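# Move the top stock card onto the near-row waste pile

## Task

Lift the uppermost card from the face-down stock and set it down on the waste pile next to that stock, in the row closest to the robot's viewer, so it lies on that pile and on nothing else. Nothing else may be disturbed. The cards are stiff plywood tiles. It only counts if the card stays put with no help from the robot at the end, and anything the robot is touching at the end must not sag or drop once released, or the task fails. Nothing may be pushed or knocked off the table.

## Robot and tools

Robot: two xArm7-style arms, left_arm and right_arm, each ending in a parallel two-finger gripper. The names are labels only and do not match the sides of any image. Bases in the scene frame: left_arm at (+0.045, +0.275, 0) m, right_arm at (-0.038, -0.364, 0) m, both turned slightly about z.

Scene frame: origin on the tabletop midway between the arms, +z up, +x out across the table, left_arm on the +y side. Gripper frame: fingers extend along the gripper's +z, and they open and close along its y axis. end_effector_position is the point between the pads when closed, roughly 2 cm short of the fingertips; closing pushes the tips about 10 mm further along +z.

Row format (shared by execute_actions and move): 14 numbers, each in [-1, 1]. First 7 belong to left_arm: dx, dy, dz, rx, ry, rz, opening; next 7 are the same for right_arm. Always give all 14, even for one moving arm. dx..rz are an offset, not a pose: a displacement of the gripper relative to its measured pose at the start of the action, expressed in that gripper's own axes. Scale: 1.0 = 0.6 m for dx, dy, dz, and 1.0 = 180 degrees for rotation; rx, ry, rz form a single rotation vector. Opening is absolute: +1 fully open (0.084 m), -1 closed.

execute_actions(actions): a list of actions run in sequence. Each action is a table of up to 15 rows, one row per 1/30 s control step; if shorter, the final row repeats to fill 15 steps. Every row in an action is measured from the action's starting pose, not from the row before. For the first action of a call, the starting pose is the last pose a result reported. An empty list just returns the current state and images.

move(target, speed, blocking): target is one 14-number row as above, offsets taken from the pose in the latest result that showed one. Each gripper travels in a straight line; all arms finish together, in 0.5 to 10 s (cut off at 10 s). speed is the top path speed in m/s, 0.002 to 0.5, default 0.25; rotation limited to twice that in rad/s. Moves do not avoid obstacles or the other arm, may overshoot the speed and lag the path, especially near full reach. Faster contact hits harder, and aiming further past contact presses harder. Opening is applied at the start. blocking=false returns after 0.5 s while motion continues; check with wait(0), and call wait or stop before sending other motion. The result adds a 'move:' line: done, off_target, moving, held or fault, plus limits (paced = pose clipped; held = some steps blocked, after which the arm may jump faster). Distance to target per gripper is given.

wait(seconds): 0 to 10; arms keep their last command; ends early when a running move finishes. stop(): brakes a running move; needs stopping distance; fingers keep moving. zoom_image(camera, region): region [x0, y0, x1, y1] in pixels, up to 504x504, from the latest image of cam_head_left, cam_head_right, cam_high, cam_low, cam_left_wrist or cam_right_wrist (all 896x504). read_manual(section): only licence texts; no motion. finished_scene(scene): ends the current scene, irreversible; pass its number.

Controller behaviour: each step the command is clipped to within 70 mm and 16 degrees of the measured pose, then reached by damped IK, favouring position over orientation. Large offsets may need several actions; after an action the arm stops at its last clipped pose, so send the remainder next. 'Hand target' lines show where each gripper is currently being driven. A 'pose unreachable' line means the clearance check altered or blocked that arm's command. HELD in step readings marks steps where an arm's row was held back. For an arm meant to stay still, send the offset back to its desired pose in a reply's first call and zeros later, always with its intended opening.

Results: per arm, end_effector_position (m), end_effector_quat_wxyz, linear and angular velocity, all in the scene frame; printed positions may be off, more so at long reach. grip_measured is finger opening on the command scale. Joint torques are offset, scaled and noisy. Joint ranges (rad): waist and rolls ±6.283, shoulder -2.059 to 2.094, elbow -0.192 to 3.927, wrist pitch -1.693 to 3.142.

Gripping: to hold, command an opening well under grip_measured; lower squeezes harder, up to about 24 N per pad. Thin cards still get full force at -1 if about 0.5 mm thick or more. Fast closing can overshoot force.

Avoid: dropping or sliding the card, slamming, pressing hard into the table or stack, arms colliding with each other, knocking cards or anything off the table. Torque fault: if a joint hits its load limit (waist/shoulder 43.5, upper arm roll/elbow/forearm roll 26.1, wrist pitch/roll 17.4 N m, held weight included), the arm backs off, freezes 10 s and drops the rest of the call. Holding loads heats motors: MOTOR HOT warns from 65 °C, and at 80 °C the arm brakes (OVER-TEMPERATURE FAULT) until cooled. Occasional external tugs may hit a held part or loose object. Release the card so it rests alone on the waste pile and move the gripper clear before ending.

Each tool is called after ">>>" as name([rows], argument=value, ...), one row to a line, values as JSON.

## Session

>>> execute_actions(actions=[])

Scene clock: 0.00 s.
left_arm: end_effector_position=(+0.3937, +0.5591, +0.3062) grip_measured=+1.00 end_effector_quat_wxyz=(+0.688, -0.666, -0.271, -0.100) end_effector_velocity=(-0.000, -0.001, +0.000) end_effector_angular_velocity=(+0.001, +0.000, -0.001) | right_arm: end_effector_position=(+0.5146, +0.0127, +0.3341) grip_measured=-1.00 end_effector_quat_wxyz=(+0.496, -0.058, +0.866, +0.015) end_effector_velocity=(+0.000, +0.000, +0.000) end_effector_angular_velocity=(-0.000, -0.000, +0.000)
Joint positions: left_arm=[ 0.789  0.043 -0.686  0.814  1.446  1.685 -1.333  0.084] | right_arm=[ 0.732  0.175  0.081  1.283 -1.313  0.529 -1.588  0.   ]
Joint velocities: left_arm=[-0.    -0.002 -0.001 -0.002 -0.    -0.     0.     0.   ] | right_arm=[-0.     0.     0.     0.001  0.001  0.    -0.001 -0.   ]
Joint torques (N m, as the arm reports them, + toward a larger angle): no reading
Hand target (left_arm): +0.394, +0.559, +0.306; +0.688, -0.666, -0.271, -0.100
Hand target (right_arm): +0.515, +0.013, +0.334; +0.496, -0.058, +0.866, +0.015

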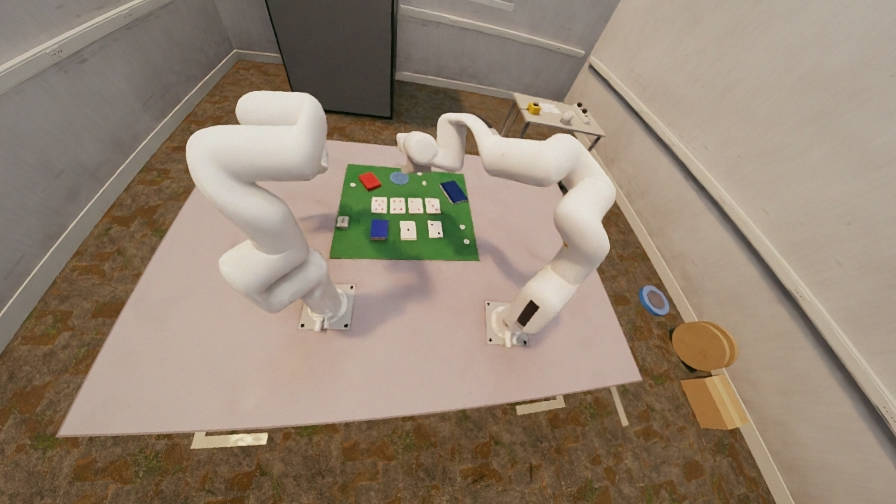

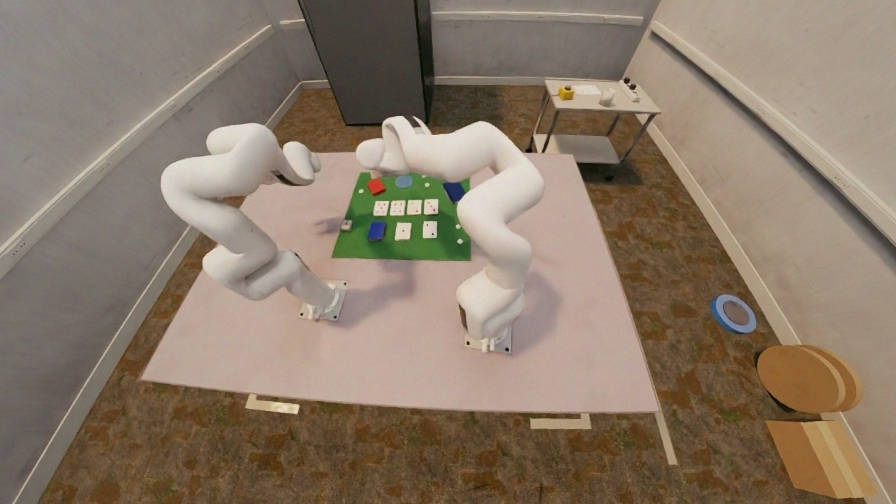

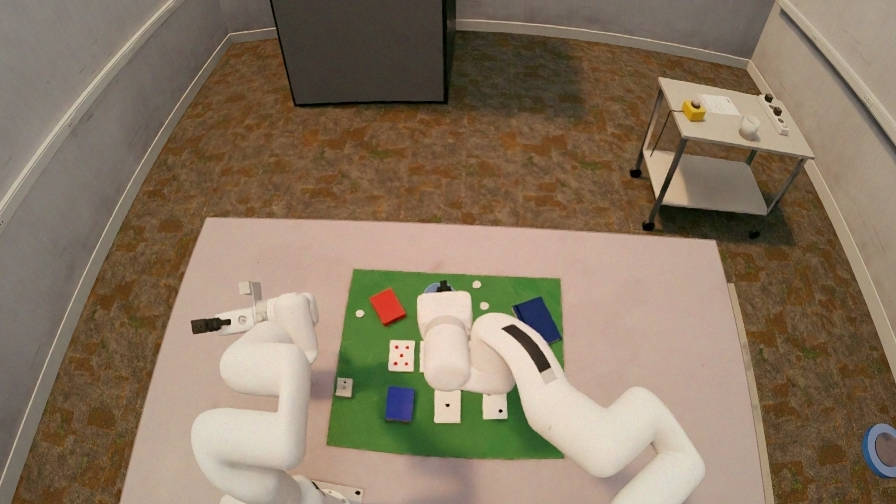

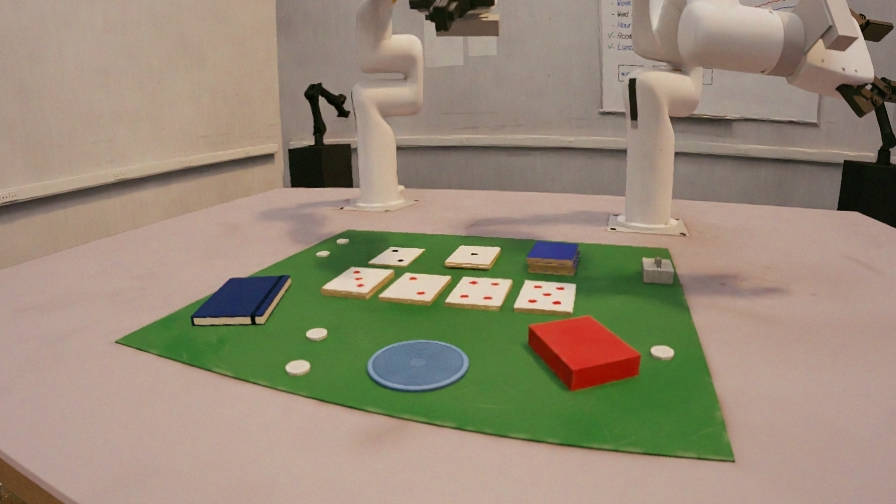

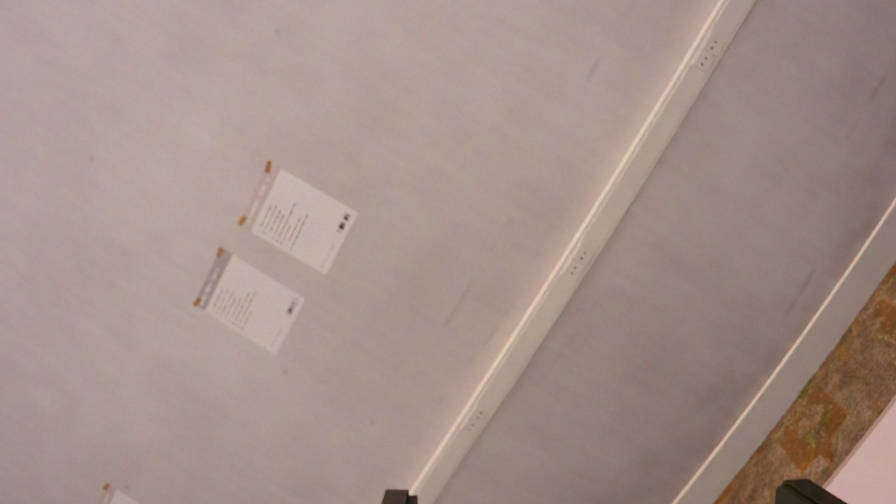

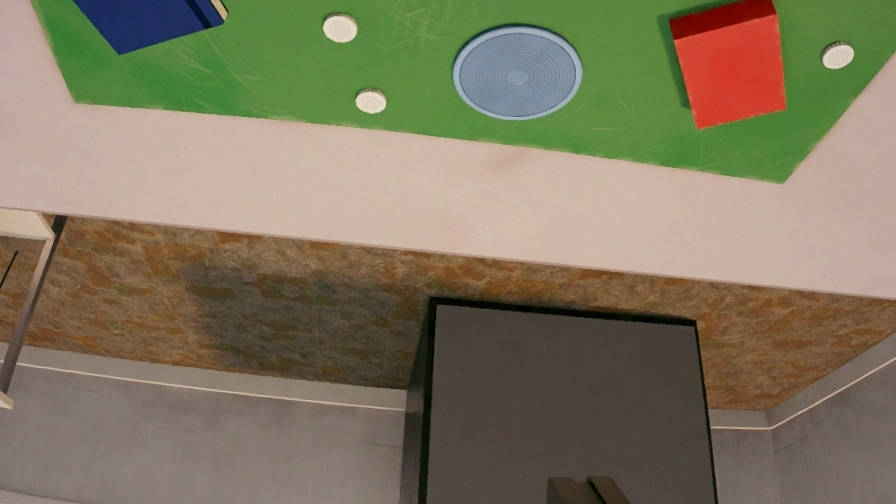

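>>> zoom_image(camera="cam_low", region=[360, 220, 620, 320])

>>> zoom_image(camera="cam_high", region=[320, 260, 580, 470])

Region (360, 220, 620, 320) of cam_low's 896x504 image, scaled by 1.938, with more detail than that image has; it fills the top 194 rows of this view, and the rest is white.

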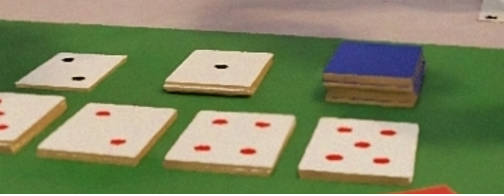

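Region (320, 260, 580, 470) of cam_high's 896x504 image, scaled by 1.938, with more detail than that image has; it fills the top 407 rows of this view, and the rest is white.

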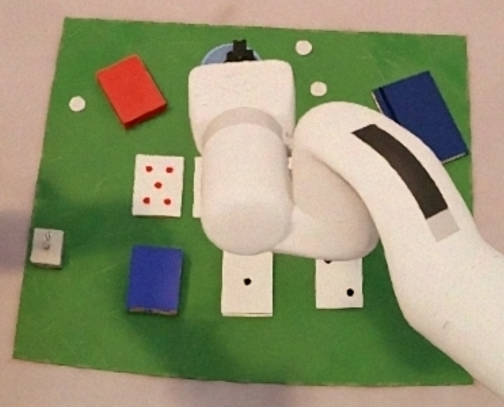

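>>> zoom_image(camera="cam_low", region=[510, 230, 600, 285])

>>> zoom_image(camera="cam_head_left", region=[330, 160, 490, 270])

Region (510, 230, 600, 285) of cam_low's 896x504 image, scaled by 5.600, with more detail than that image has.

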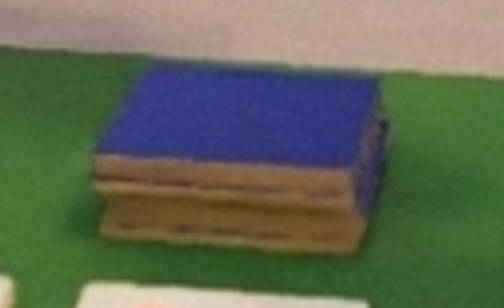

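Region (330, 160, 490, 270) of cam_head_left's 896x504 image, scaled by 3.150, with more detail than that image has; it fills the top 346 rows of this view, and the rest is white.

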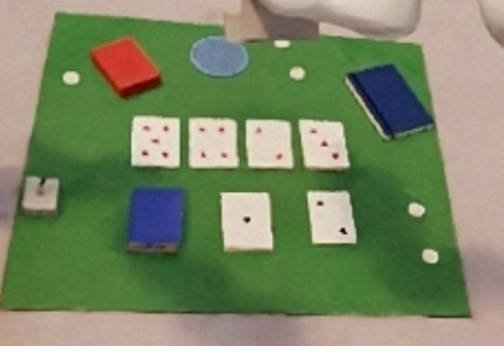

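>>> move(target=[0,0,0,0,0,0,1, 0.2925,0.177,-0.0675,0.010,0.331,0.039,1], speed=0.4)

Scene clock: 4.03 s.
left_arm: end_effector_position=(+0.3937, +0.5591, +0.3062) grip_measured=+1.00 end_effector_quat_wxyz=(+0.688, -0.666, -0.271, -0.100) end_effector_velocity=(-0.000, +0.000, -0.000) end_effector_angular_velocity=(-0.000, +0.000, +0.001) | right_arm: end_effector_position=(+0.3810, +0.0997, +0.2009) grip_measured=+1.00 end_effector_quat_wxyz=(+0.002, +0.003, +1.000, -0.000) end_effector_velocity=(-0.003, +0.001, -0.002) end_effector_angular_velocity=(-0.003, +0.012, +0.001)
Joint positions: left_arm=[ 0.789  0.043 -0.686  0.814  1.446  1.685 -1.333  0.084] | right_arm=[ 0.719  0.576  0.342  1.8   -0.197  1.255 -2.19   0.084]
Joint velocities: left_arm=[ 0.001  0.001  0.001  0.     0.    -0.    -0.     0.   ] | right_arm=[ 0.001  0.008  0.004  0.009  0.004  0.012  0.    -0.   ]
Joint torques (N m, as the arm reports them, + toward a larger angle): left_arm=[  0.68 -15.52  -0.39  16.66   1.8    0.79   0.06] | right_arm=[  0.72 -22.66   2.67  16.    -0.33  -1.72   0.15]
Hand target (left_arm): +0.394, +0.559, +0.306; +0.688, -0.666, -0.271, -0.100
Hand target (right_arm): +0.381, +0.100, +0.200; +0.001, +0.003, +1.000, -0.001
Off the commanded pose (left_arm): 0.000 m, 0 deg.
Off the commanded pose (right_arm): 0.002 m, 0 deg.
move: done

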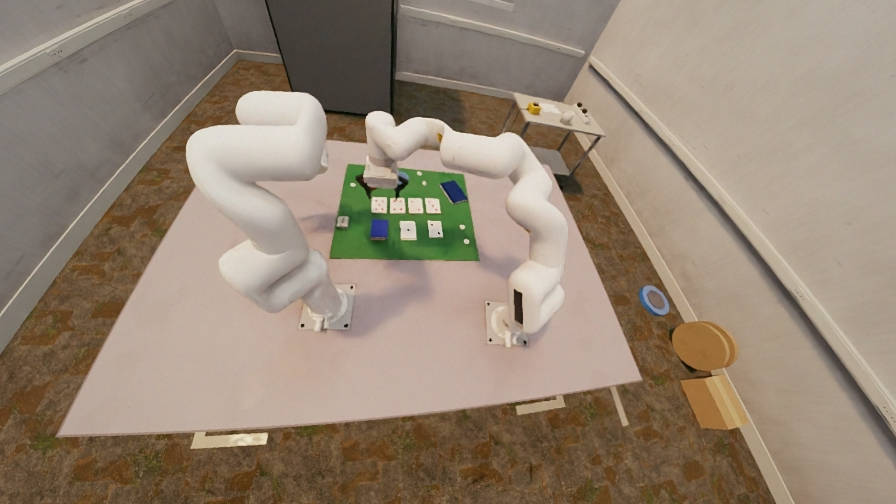

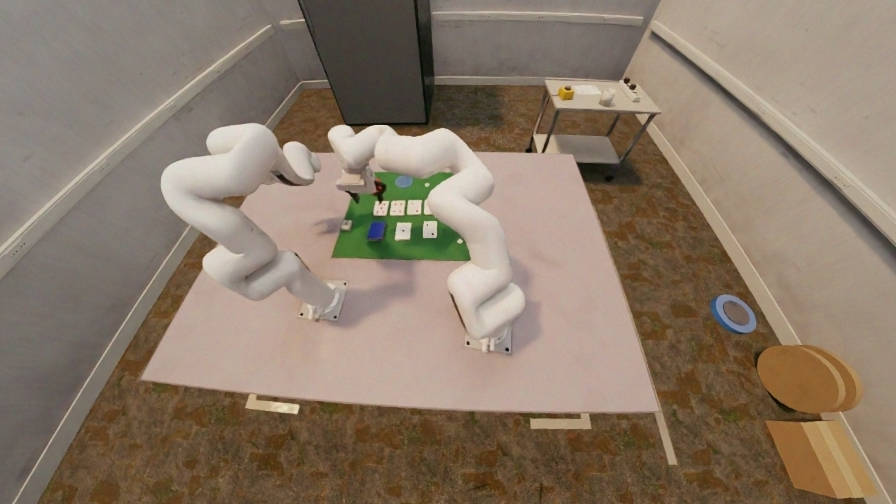

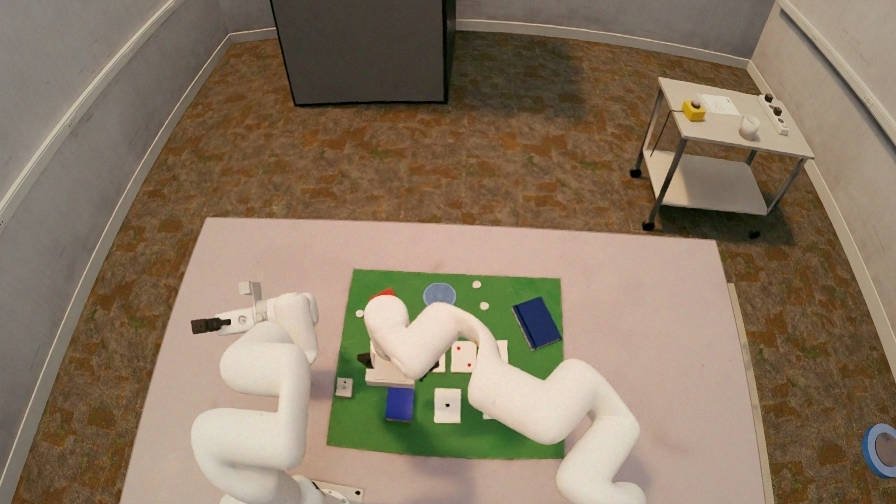

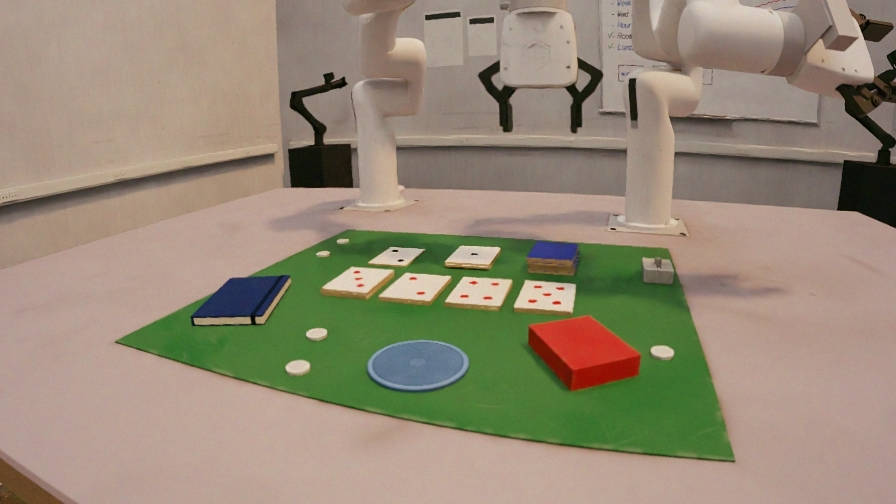

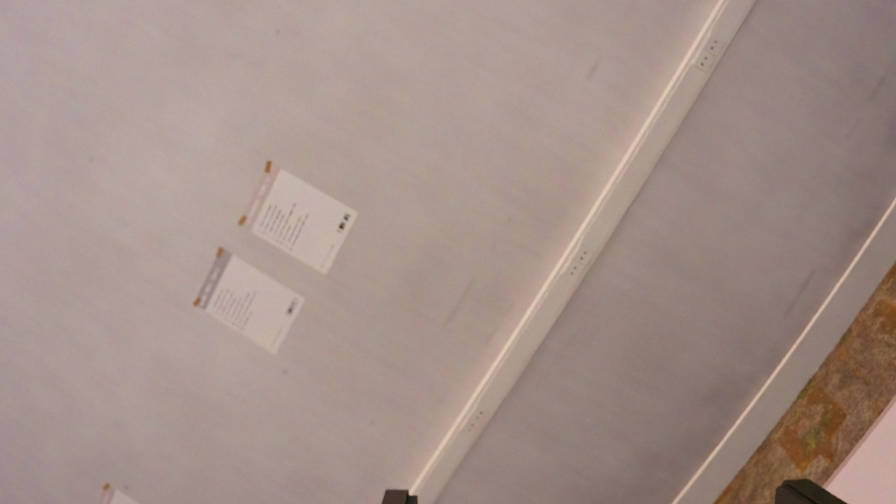

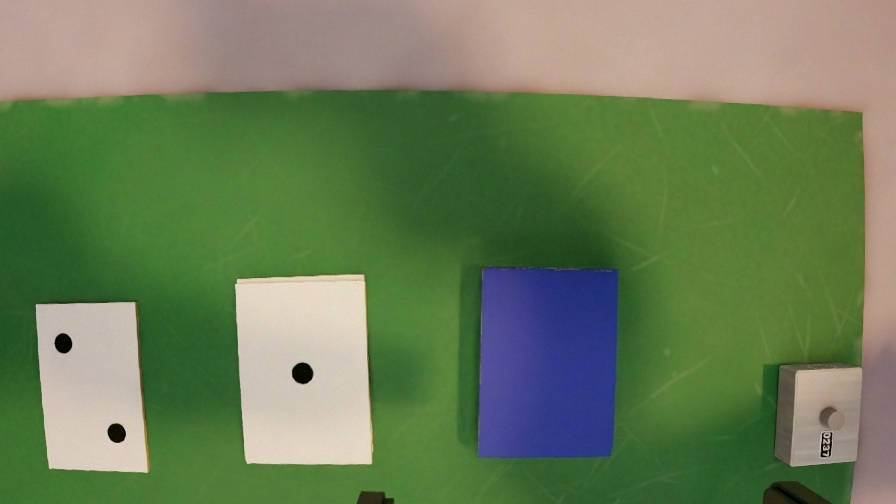

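>>> move(target=[0,0,0,0,0,0,1, -0.006,0.022,0.235,0,0,0,0.72], speed=0.25)

>>> zoom_image(camera="cam_low", region=[500, 200, 610, 285])

Scene clock: 6.97 s.
left_arm: end_effector_position=(+0.3937, +0.5591, +0.3062) grip_measured=+1.00 end_effector_quat_wxyz=(+0.688, -0.666, -0.271, -0.100) end_effector_velocity=(+0.000, +0.000, -0.001) end_effector_angular_velocity=(-0.002, -0.000, +0.001) | right_arm: end_effector_position=(+0.3849, +0.1131, +0.0608) grip_measured=+0.72 end_effector_quat_wxyz=(+0.002, +0.002, +1.000, +0.000) end_effector_velocity=(-0.003, -0.004, -0.009) end_effector_angular_velocity=(-0.014, +0.012, +0.001)
Joint positions: left_arm=[ 0.789  0.043 -0.686  0.814  1.446  1.685 -1.333  0.084] | right_arm=[ 0.743  0.765  0.307  1.695 -0.261  0.967 -2.144  0.073]
Joint velocities: left_arm=[-0.     0.002  0.001  0.002 -0.001 -0.    -0.    -0.   ] | right_arm=[ 0.     0.009 -0.002 -0.008 -0.002  0.001  0.001  0.   ]
Joint torques (N m, as the arm reports them, + toward a larger angle): left_arm=[  0.59 -15.61  -0.36  16.45   1.82   0.66   0.01] | right_arm=[  0.99 -24.71   3.15  15.14  -0.49  -1.68   0.09]
Hand target (left_arm): +0.394, +0.559, +0.306; +0.688, -0.666, -0.271, -0.100
Hand target (right_arm): +0.385, +0.113, +0.060; +0.002, +0.002, +1.000, -0.000
Off the commanded pose (left_arm): 0.000 m, 0 deg.
Off the commanded pose (right_arm): 0.001 m, 0 deg.
move: done

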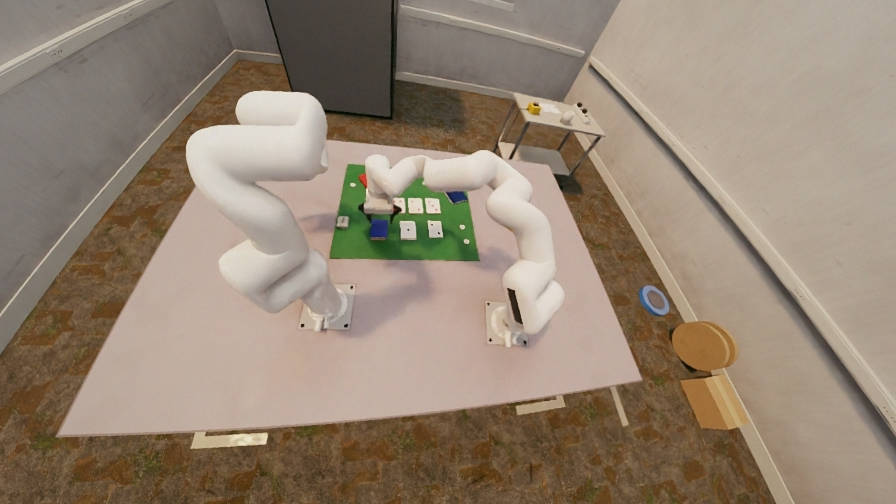

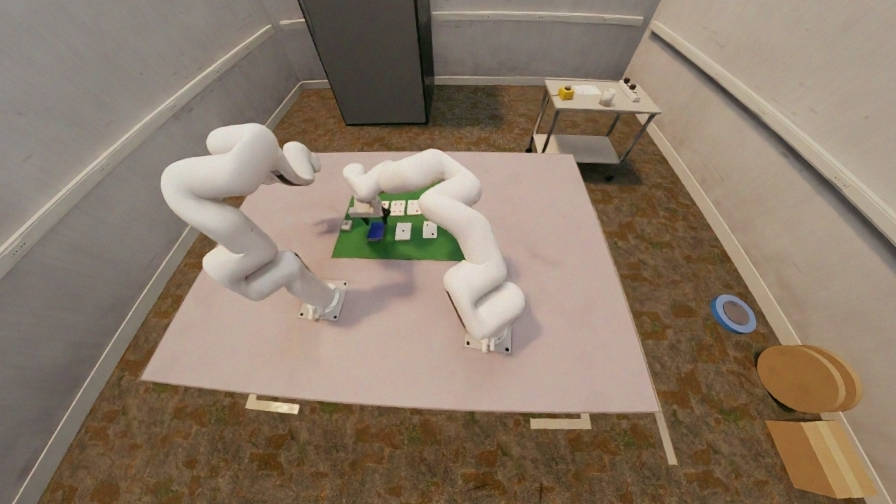

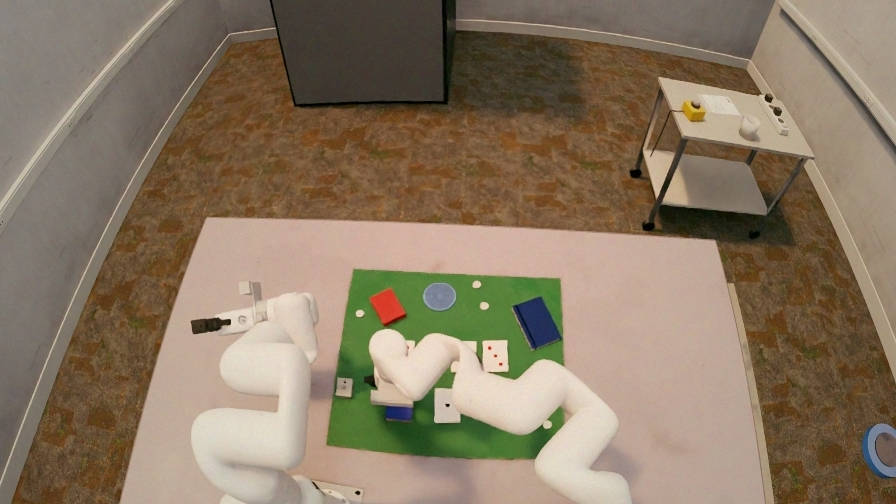

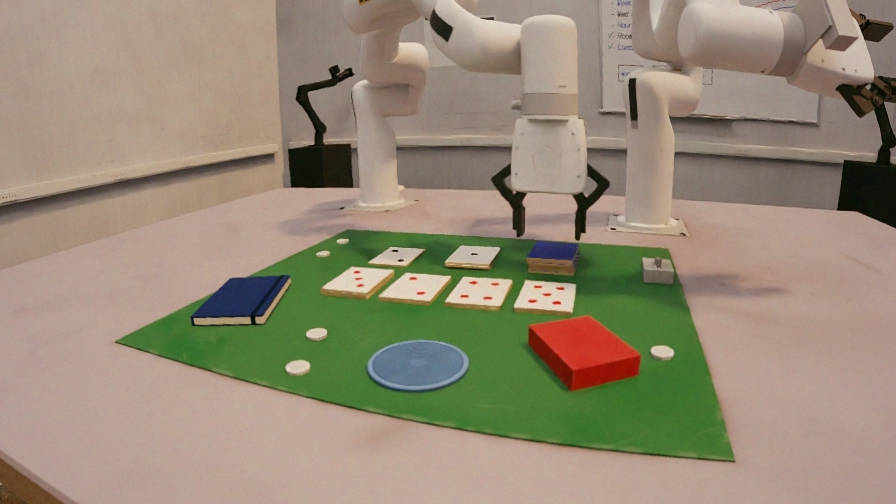

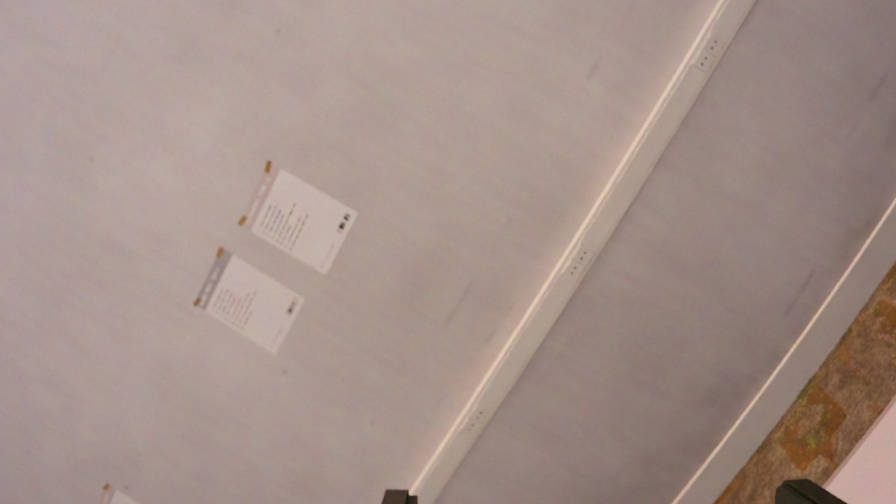

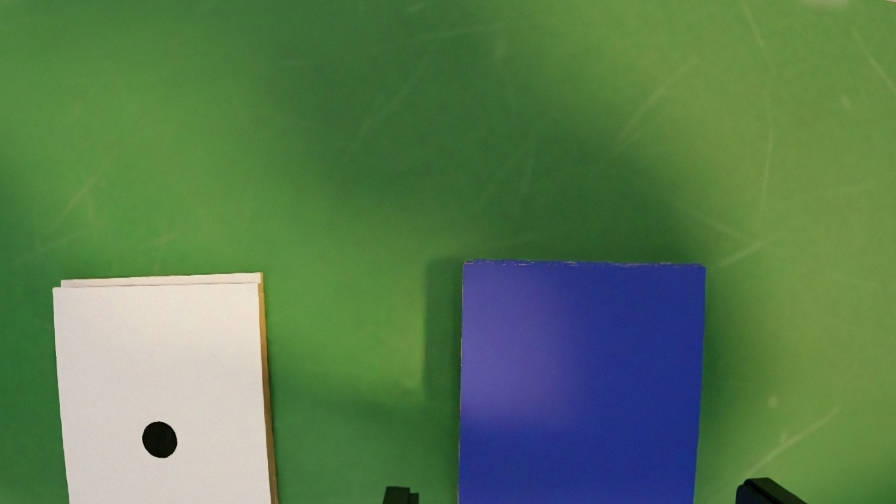

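Region (500, 200, 610, 285) of cam_low's 896x504 image, scaled by 4.582, with more detail than that image has; it fills the top 389 rows of this view, and the rest is white.

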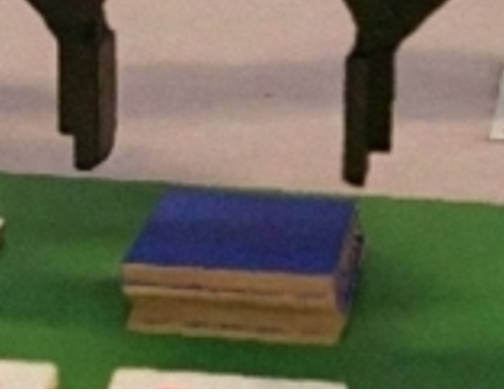

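>>> move(target=[0,0,0,0,0,0,1, 0.0,0.0075,0.025,0,0,0.0056,0.72], speed=0.05)

>>> zoom_image(camera="cam_low", region=[515, 230, 595, 280])

Scene clock: 8.63 s.
left_arm: end_effector_position=(+0.3937, +0.5591, +0.3062) grip_measured=+1.00 end_effector_quat_wxyz=(+0.688, -0.666, -0.271, -0.100) end_effector_velocity=(+0.001, -0.000, +0.001) end_effector_angular_velocity=(-0.001, -0.003, -0.001) | right_arm: end_effector_position=(+0.3850, +0.1176, +0.0460) grip_measured=+0.72 end_effector_quat_wxyz=(+0.002, +0.011, +1.000, +0.000) end_effector_velocity=(+0.002, +0.002, +0.003) end_effector_angular_velocity=(+0.005, -0.007, -0.003)
Joint positions: left_arm=[ 0.789  0.043 -0.686  0.814  1.446  1.685 -1.333  0.084] | right_arm=[ 0.756  0.799  0.298  1.711 -0.266  0.947 -2.12   0.073]
Joint velocities: left_arm=[-0.001  0.001  0.001  0.004  0.    -0.     0.    -0.   ] | right_arm=[ 0.001 -0.002 -0.001  0.005 -0.001 -0.002  0.002 -0.   ]
Joint torques (N m, as the arm reports them, + toward a larger angle): left_arm=[  0.62 -15.61  -0.21  16.67   1.67   0.63  -0.08] | right_arm=[  0.75 -24.69   3.26  15.    -0.36  -1.71   0.15]
Hand target (left_arm): +0.394, +0.559, +0.306; +0.688, -0.666, -0.271, -0.100
Hand target (right_arm): +0.385, +0.118, +0.046; +0.002, +0.011, +1.000, +0.000
Off the commanded pose (left_arm): 0.000 m, 0 deg.
Off the commanded pose (right_arm): 0.000 m, 0 deg.
move: done

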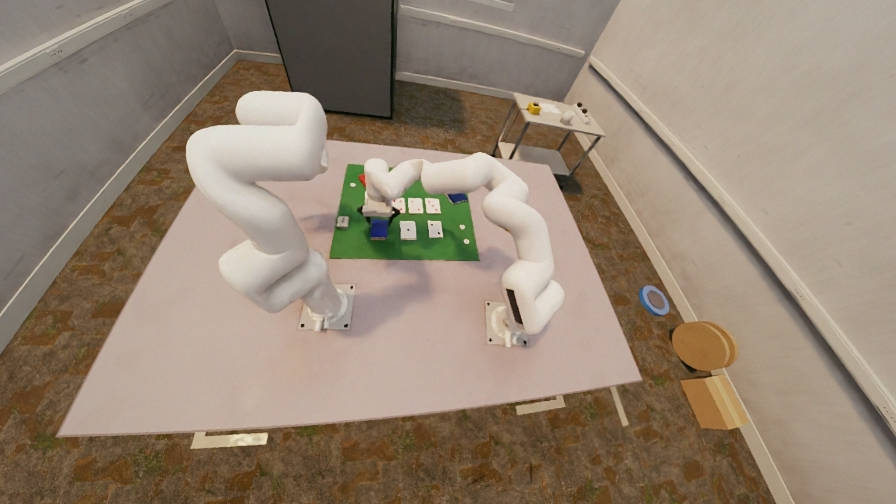

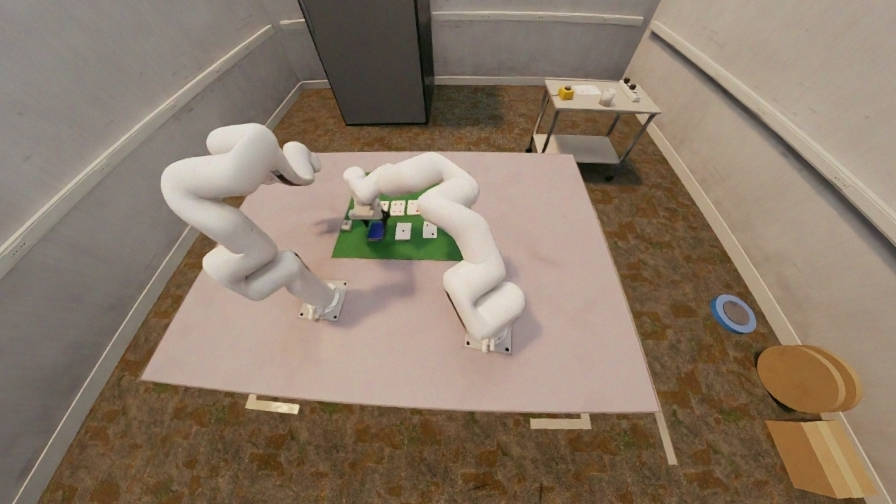

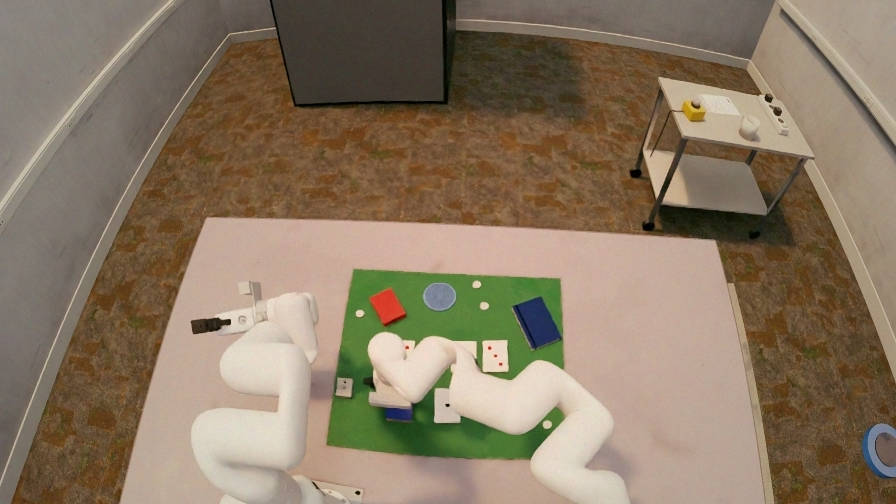

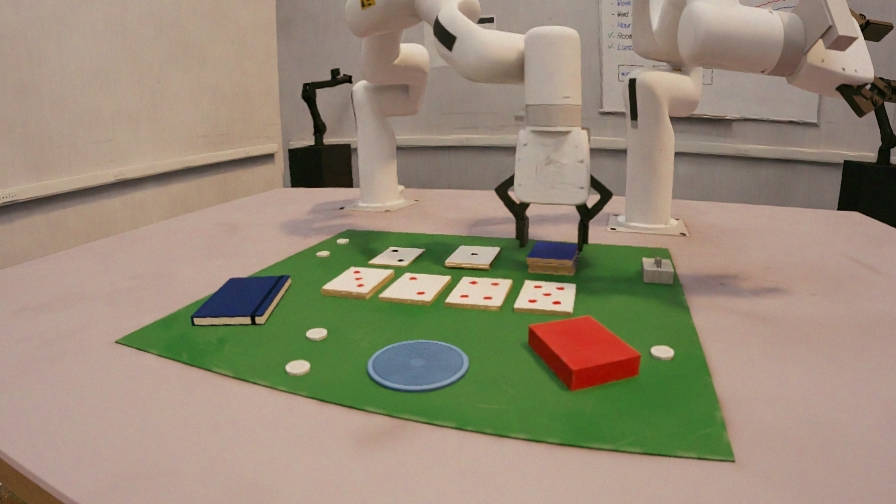

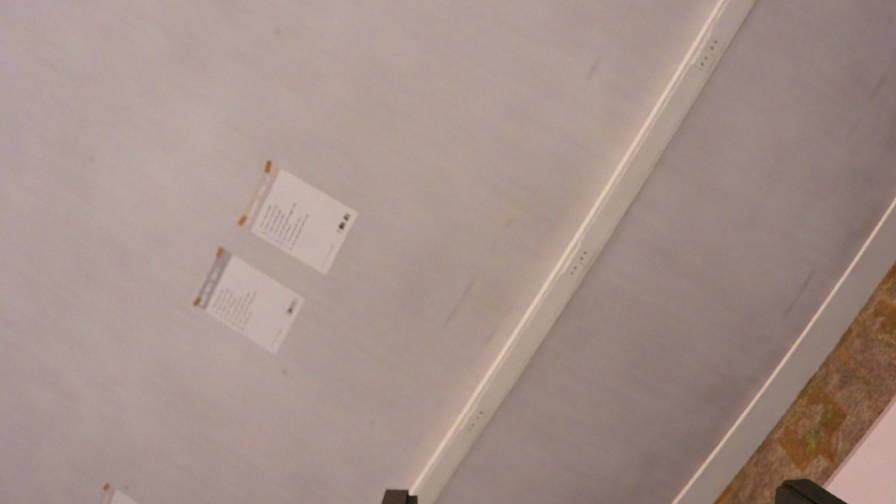

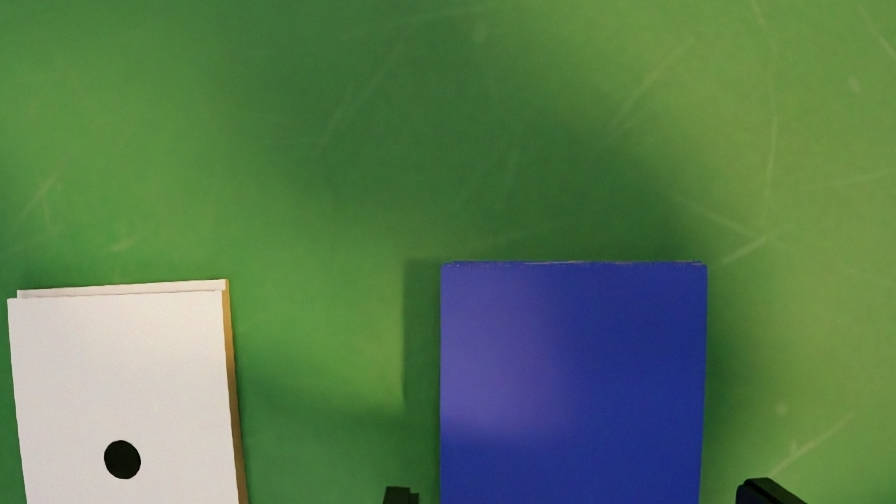

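Region (515, 230, 595, 280) of cam_low's 896x504 image, scaled by 6.300, with more detail than that image has; it fills the top 315 rows of this view, and the rest is white.

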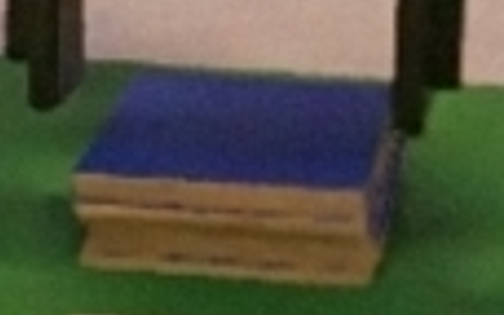

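>>> move(target=[0,0,0,0,0,0,1, 0.0,0.0,0.013,0,0,0,0.72], speed=0.03)

>>> zoom_image(camera="cam_low", region=[515, 230, 595, 280])

>>> zoom_image(camera="cam_low", region=[480, 120, 630, 290])

Scene clock: 10.50 s.
left_arm: end_effector_position=(+0.3937, +0.5591, +0.3062) grip_measured=+1.00 end_effector_quat_wxyz=(+0.688, -0.666, -0.271, -0.100) end_effector_velocity=(+0.001, -0.001, +0.001) end_effector_angular_velocity=(+0.002, -0.002, -0.002) | right_arm: end_effector_position=(+0.3850, +0.1176, +0.0383) grip_measured=+0.72 end_effector_quat_wxyz=(+0.002, +0.011, +1.000, +0.000) end_effector_velocity=(+0.002, +0.001, +0.002) end_effector_angular_velocity=(+0.003, -0.005, +0.000)
Joint positions: left_arm=[ 0.789  0.043 -0.686  0.814  1.446  1.685 -1.333  0.084] | right_arm=[ 0.758  0.811  0.295  1.709 -0.269  0.933 -2.118  0.073]
Joint velocities: left_arm=[-0.001 -0.003 -0.002  0.    -0.     0.001 -0.    -0.   ] | right_arm=[ 0.    -0.001 -0.     0.002 -0.002 -0.002  0.     0.   ]
Joint torques (N m, as the arm reports them, + toward a larger angle): left_arm=[  0.72 -15.68  -0.12  16.46   1.76   0.65  -0.02] | right_arm=[  0.71 -24.66   3.28  14.81  -0.4   -1.68   0.14]
Hand target (left_arm): +0.394, +0.559, +0.306; +0.688, -0.666, -0.271, -0.100
Hand target (right_arm): +0.385, +0.118, +0.038; +0.002, +0.011, +1.000, +0.000
Off the commanded pose (left_arm): 0.000 m, 0 deg.
Off the commanded pose (right_arm): 0.000 m, 0 deg.
move: done

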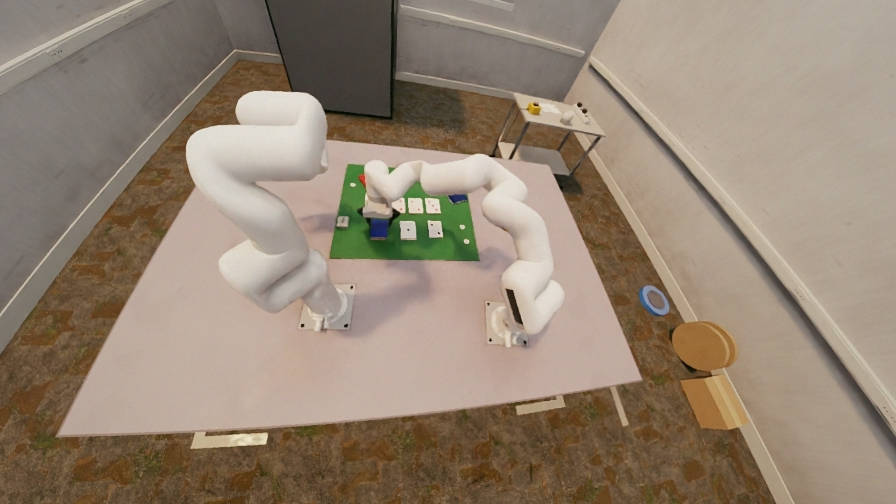

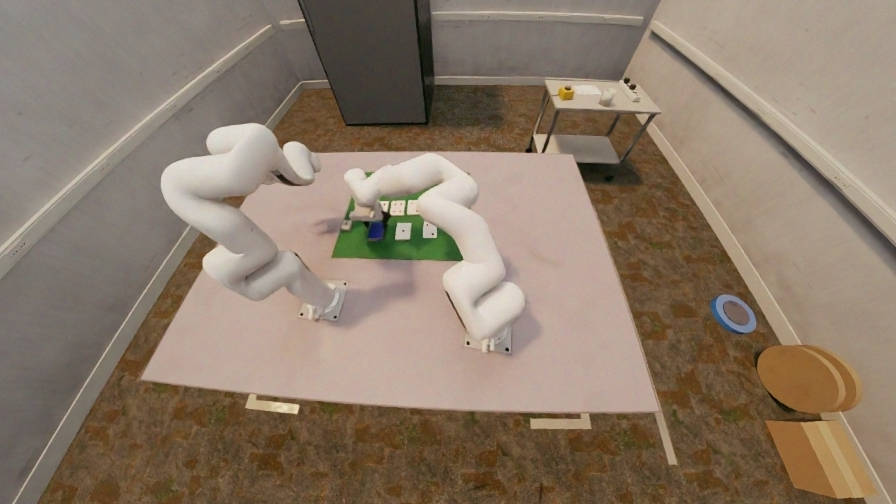

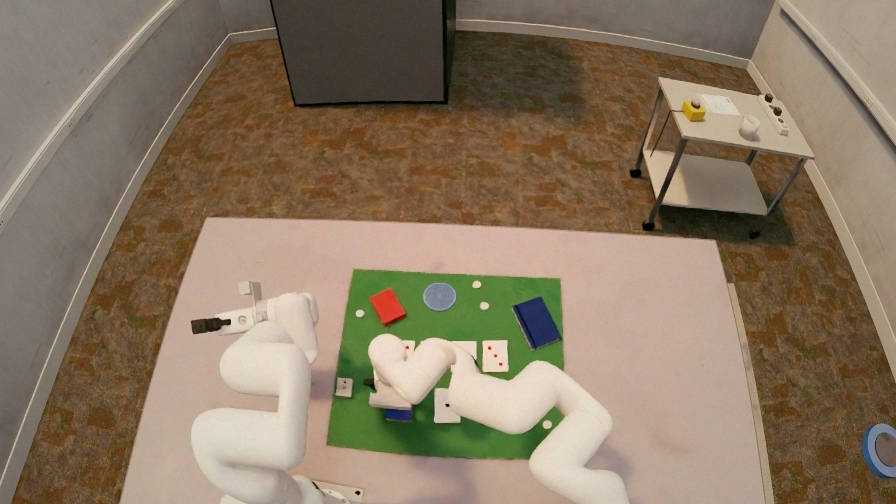

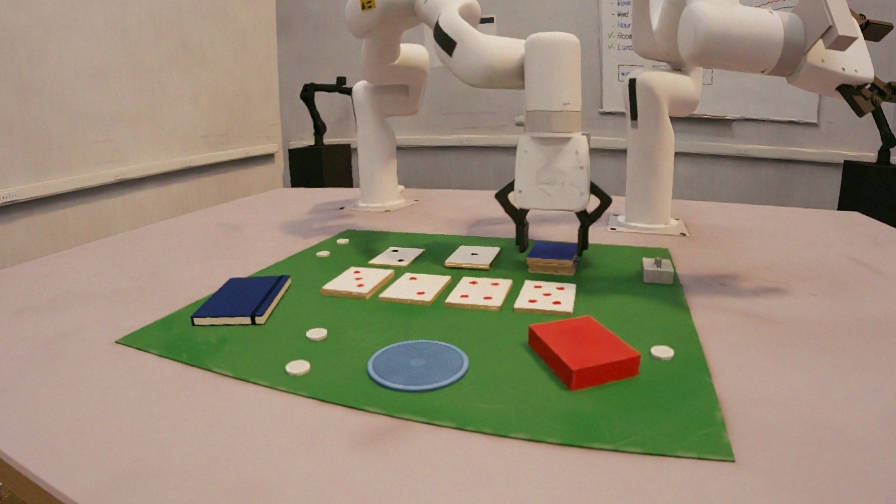

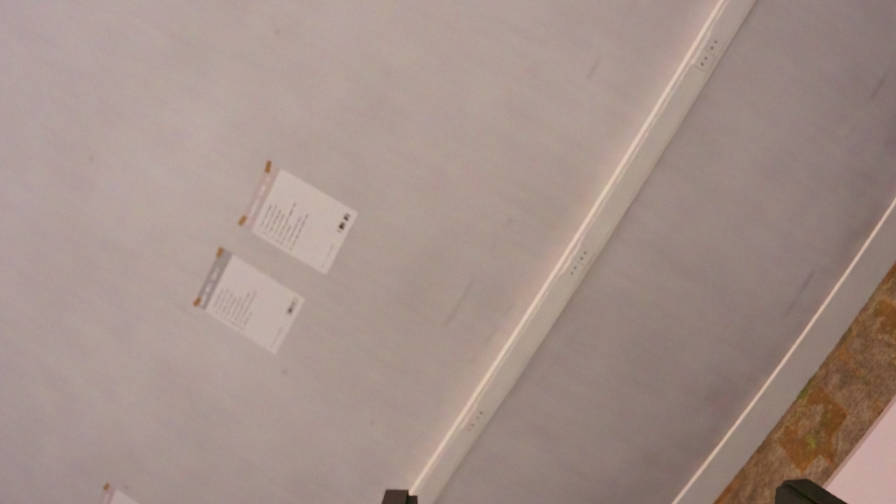

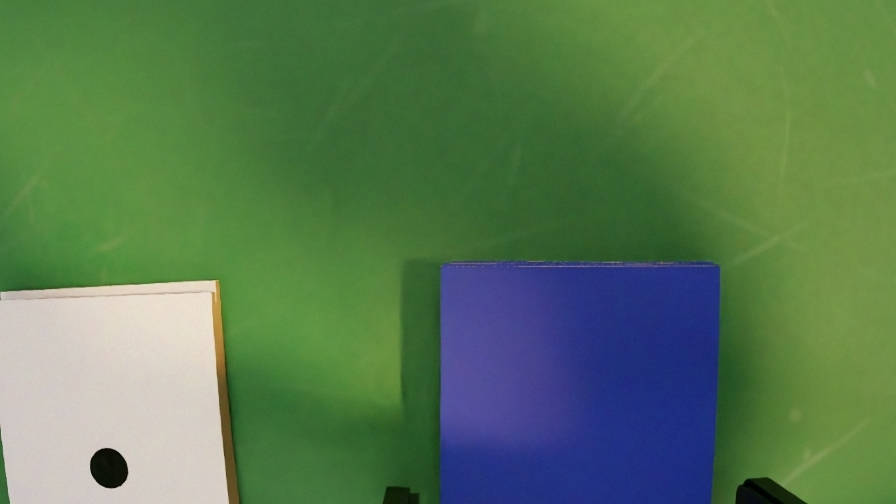

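Region (515, 230, 595, 280) of cam_low's 896x504 image, scaled by 6.300, with more detail than that image has; it fills the top 315 rows of this view, and the rest is white.

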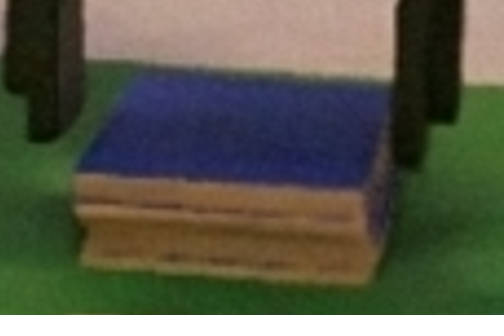

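Region (480, 120, 630, 290) of cam_low's 896x504 image, scaled by 2.965, with more detail than that image has; it fills the left 445 columns of this view, and the rest is white.

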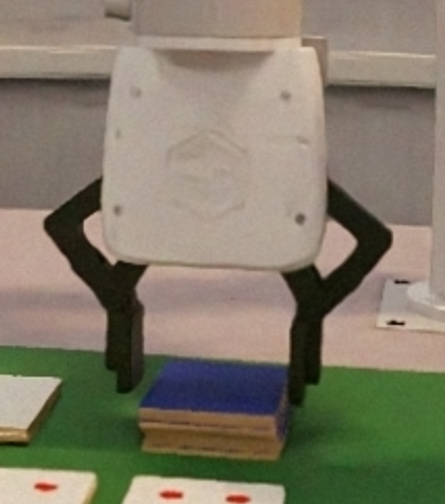

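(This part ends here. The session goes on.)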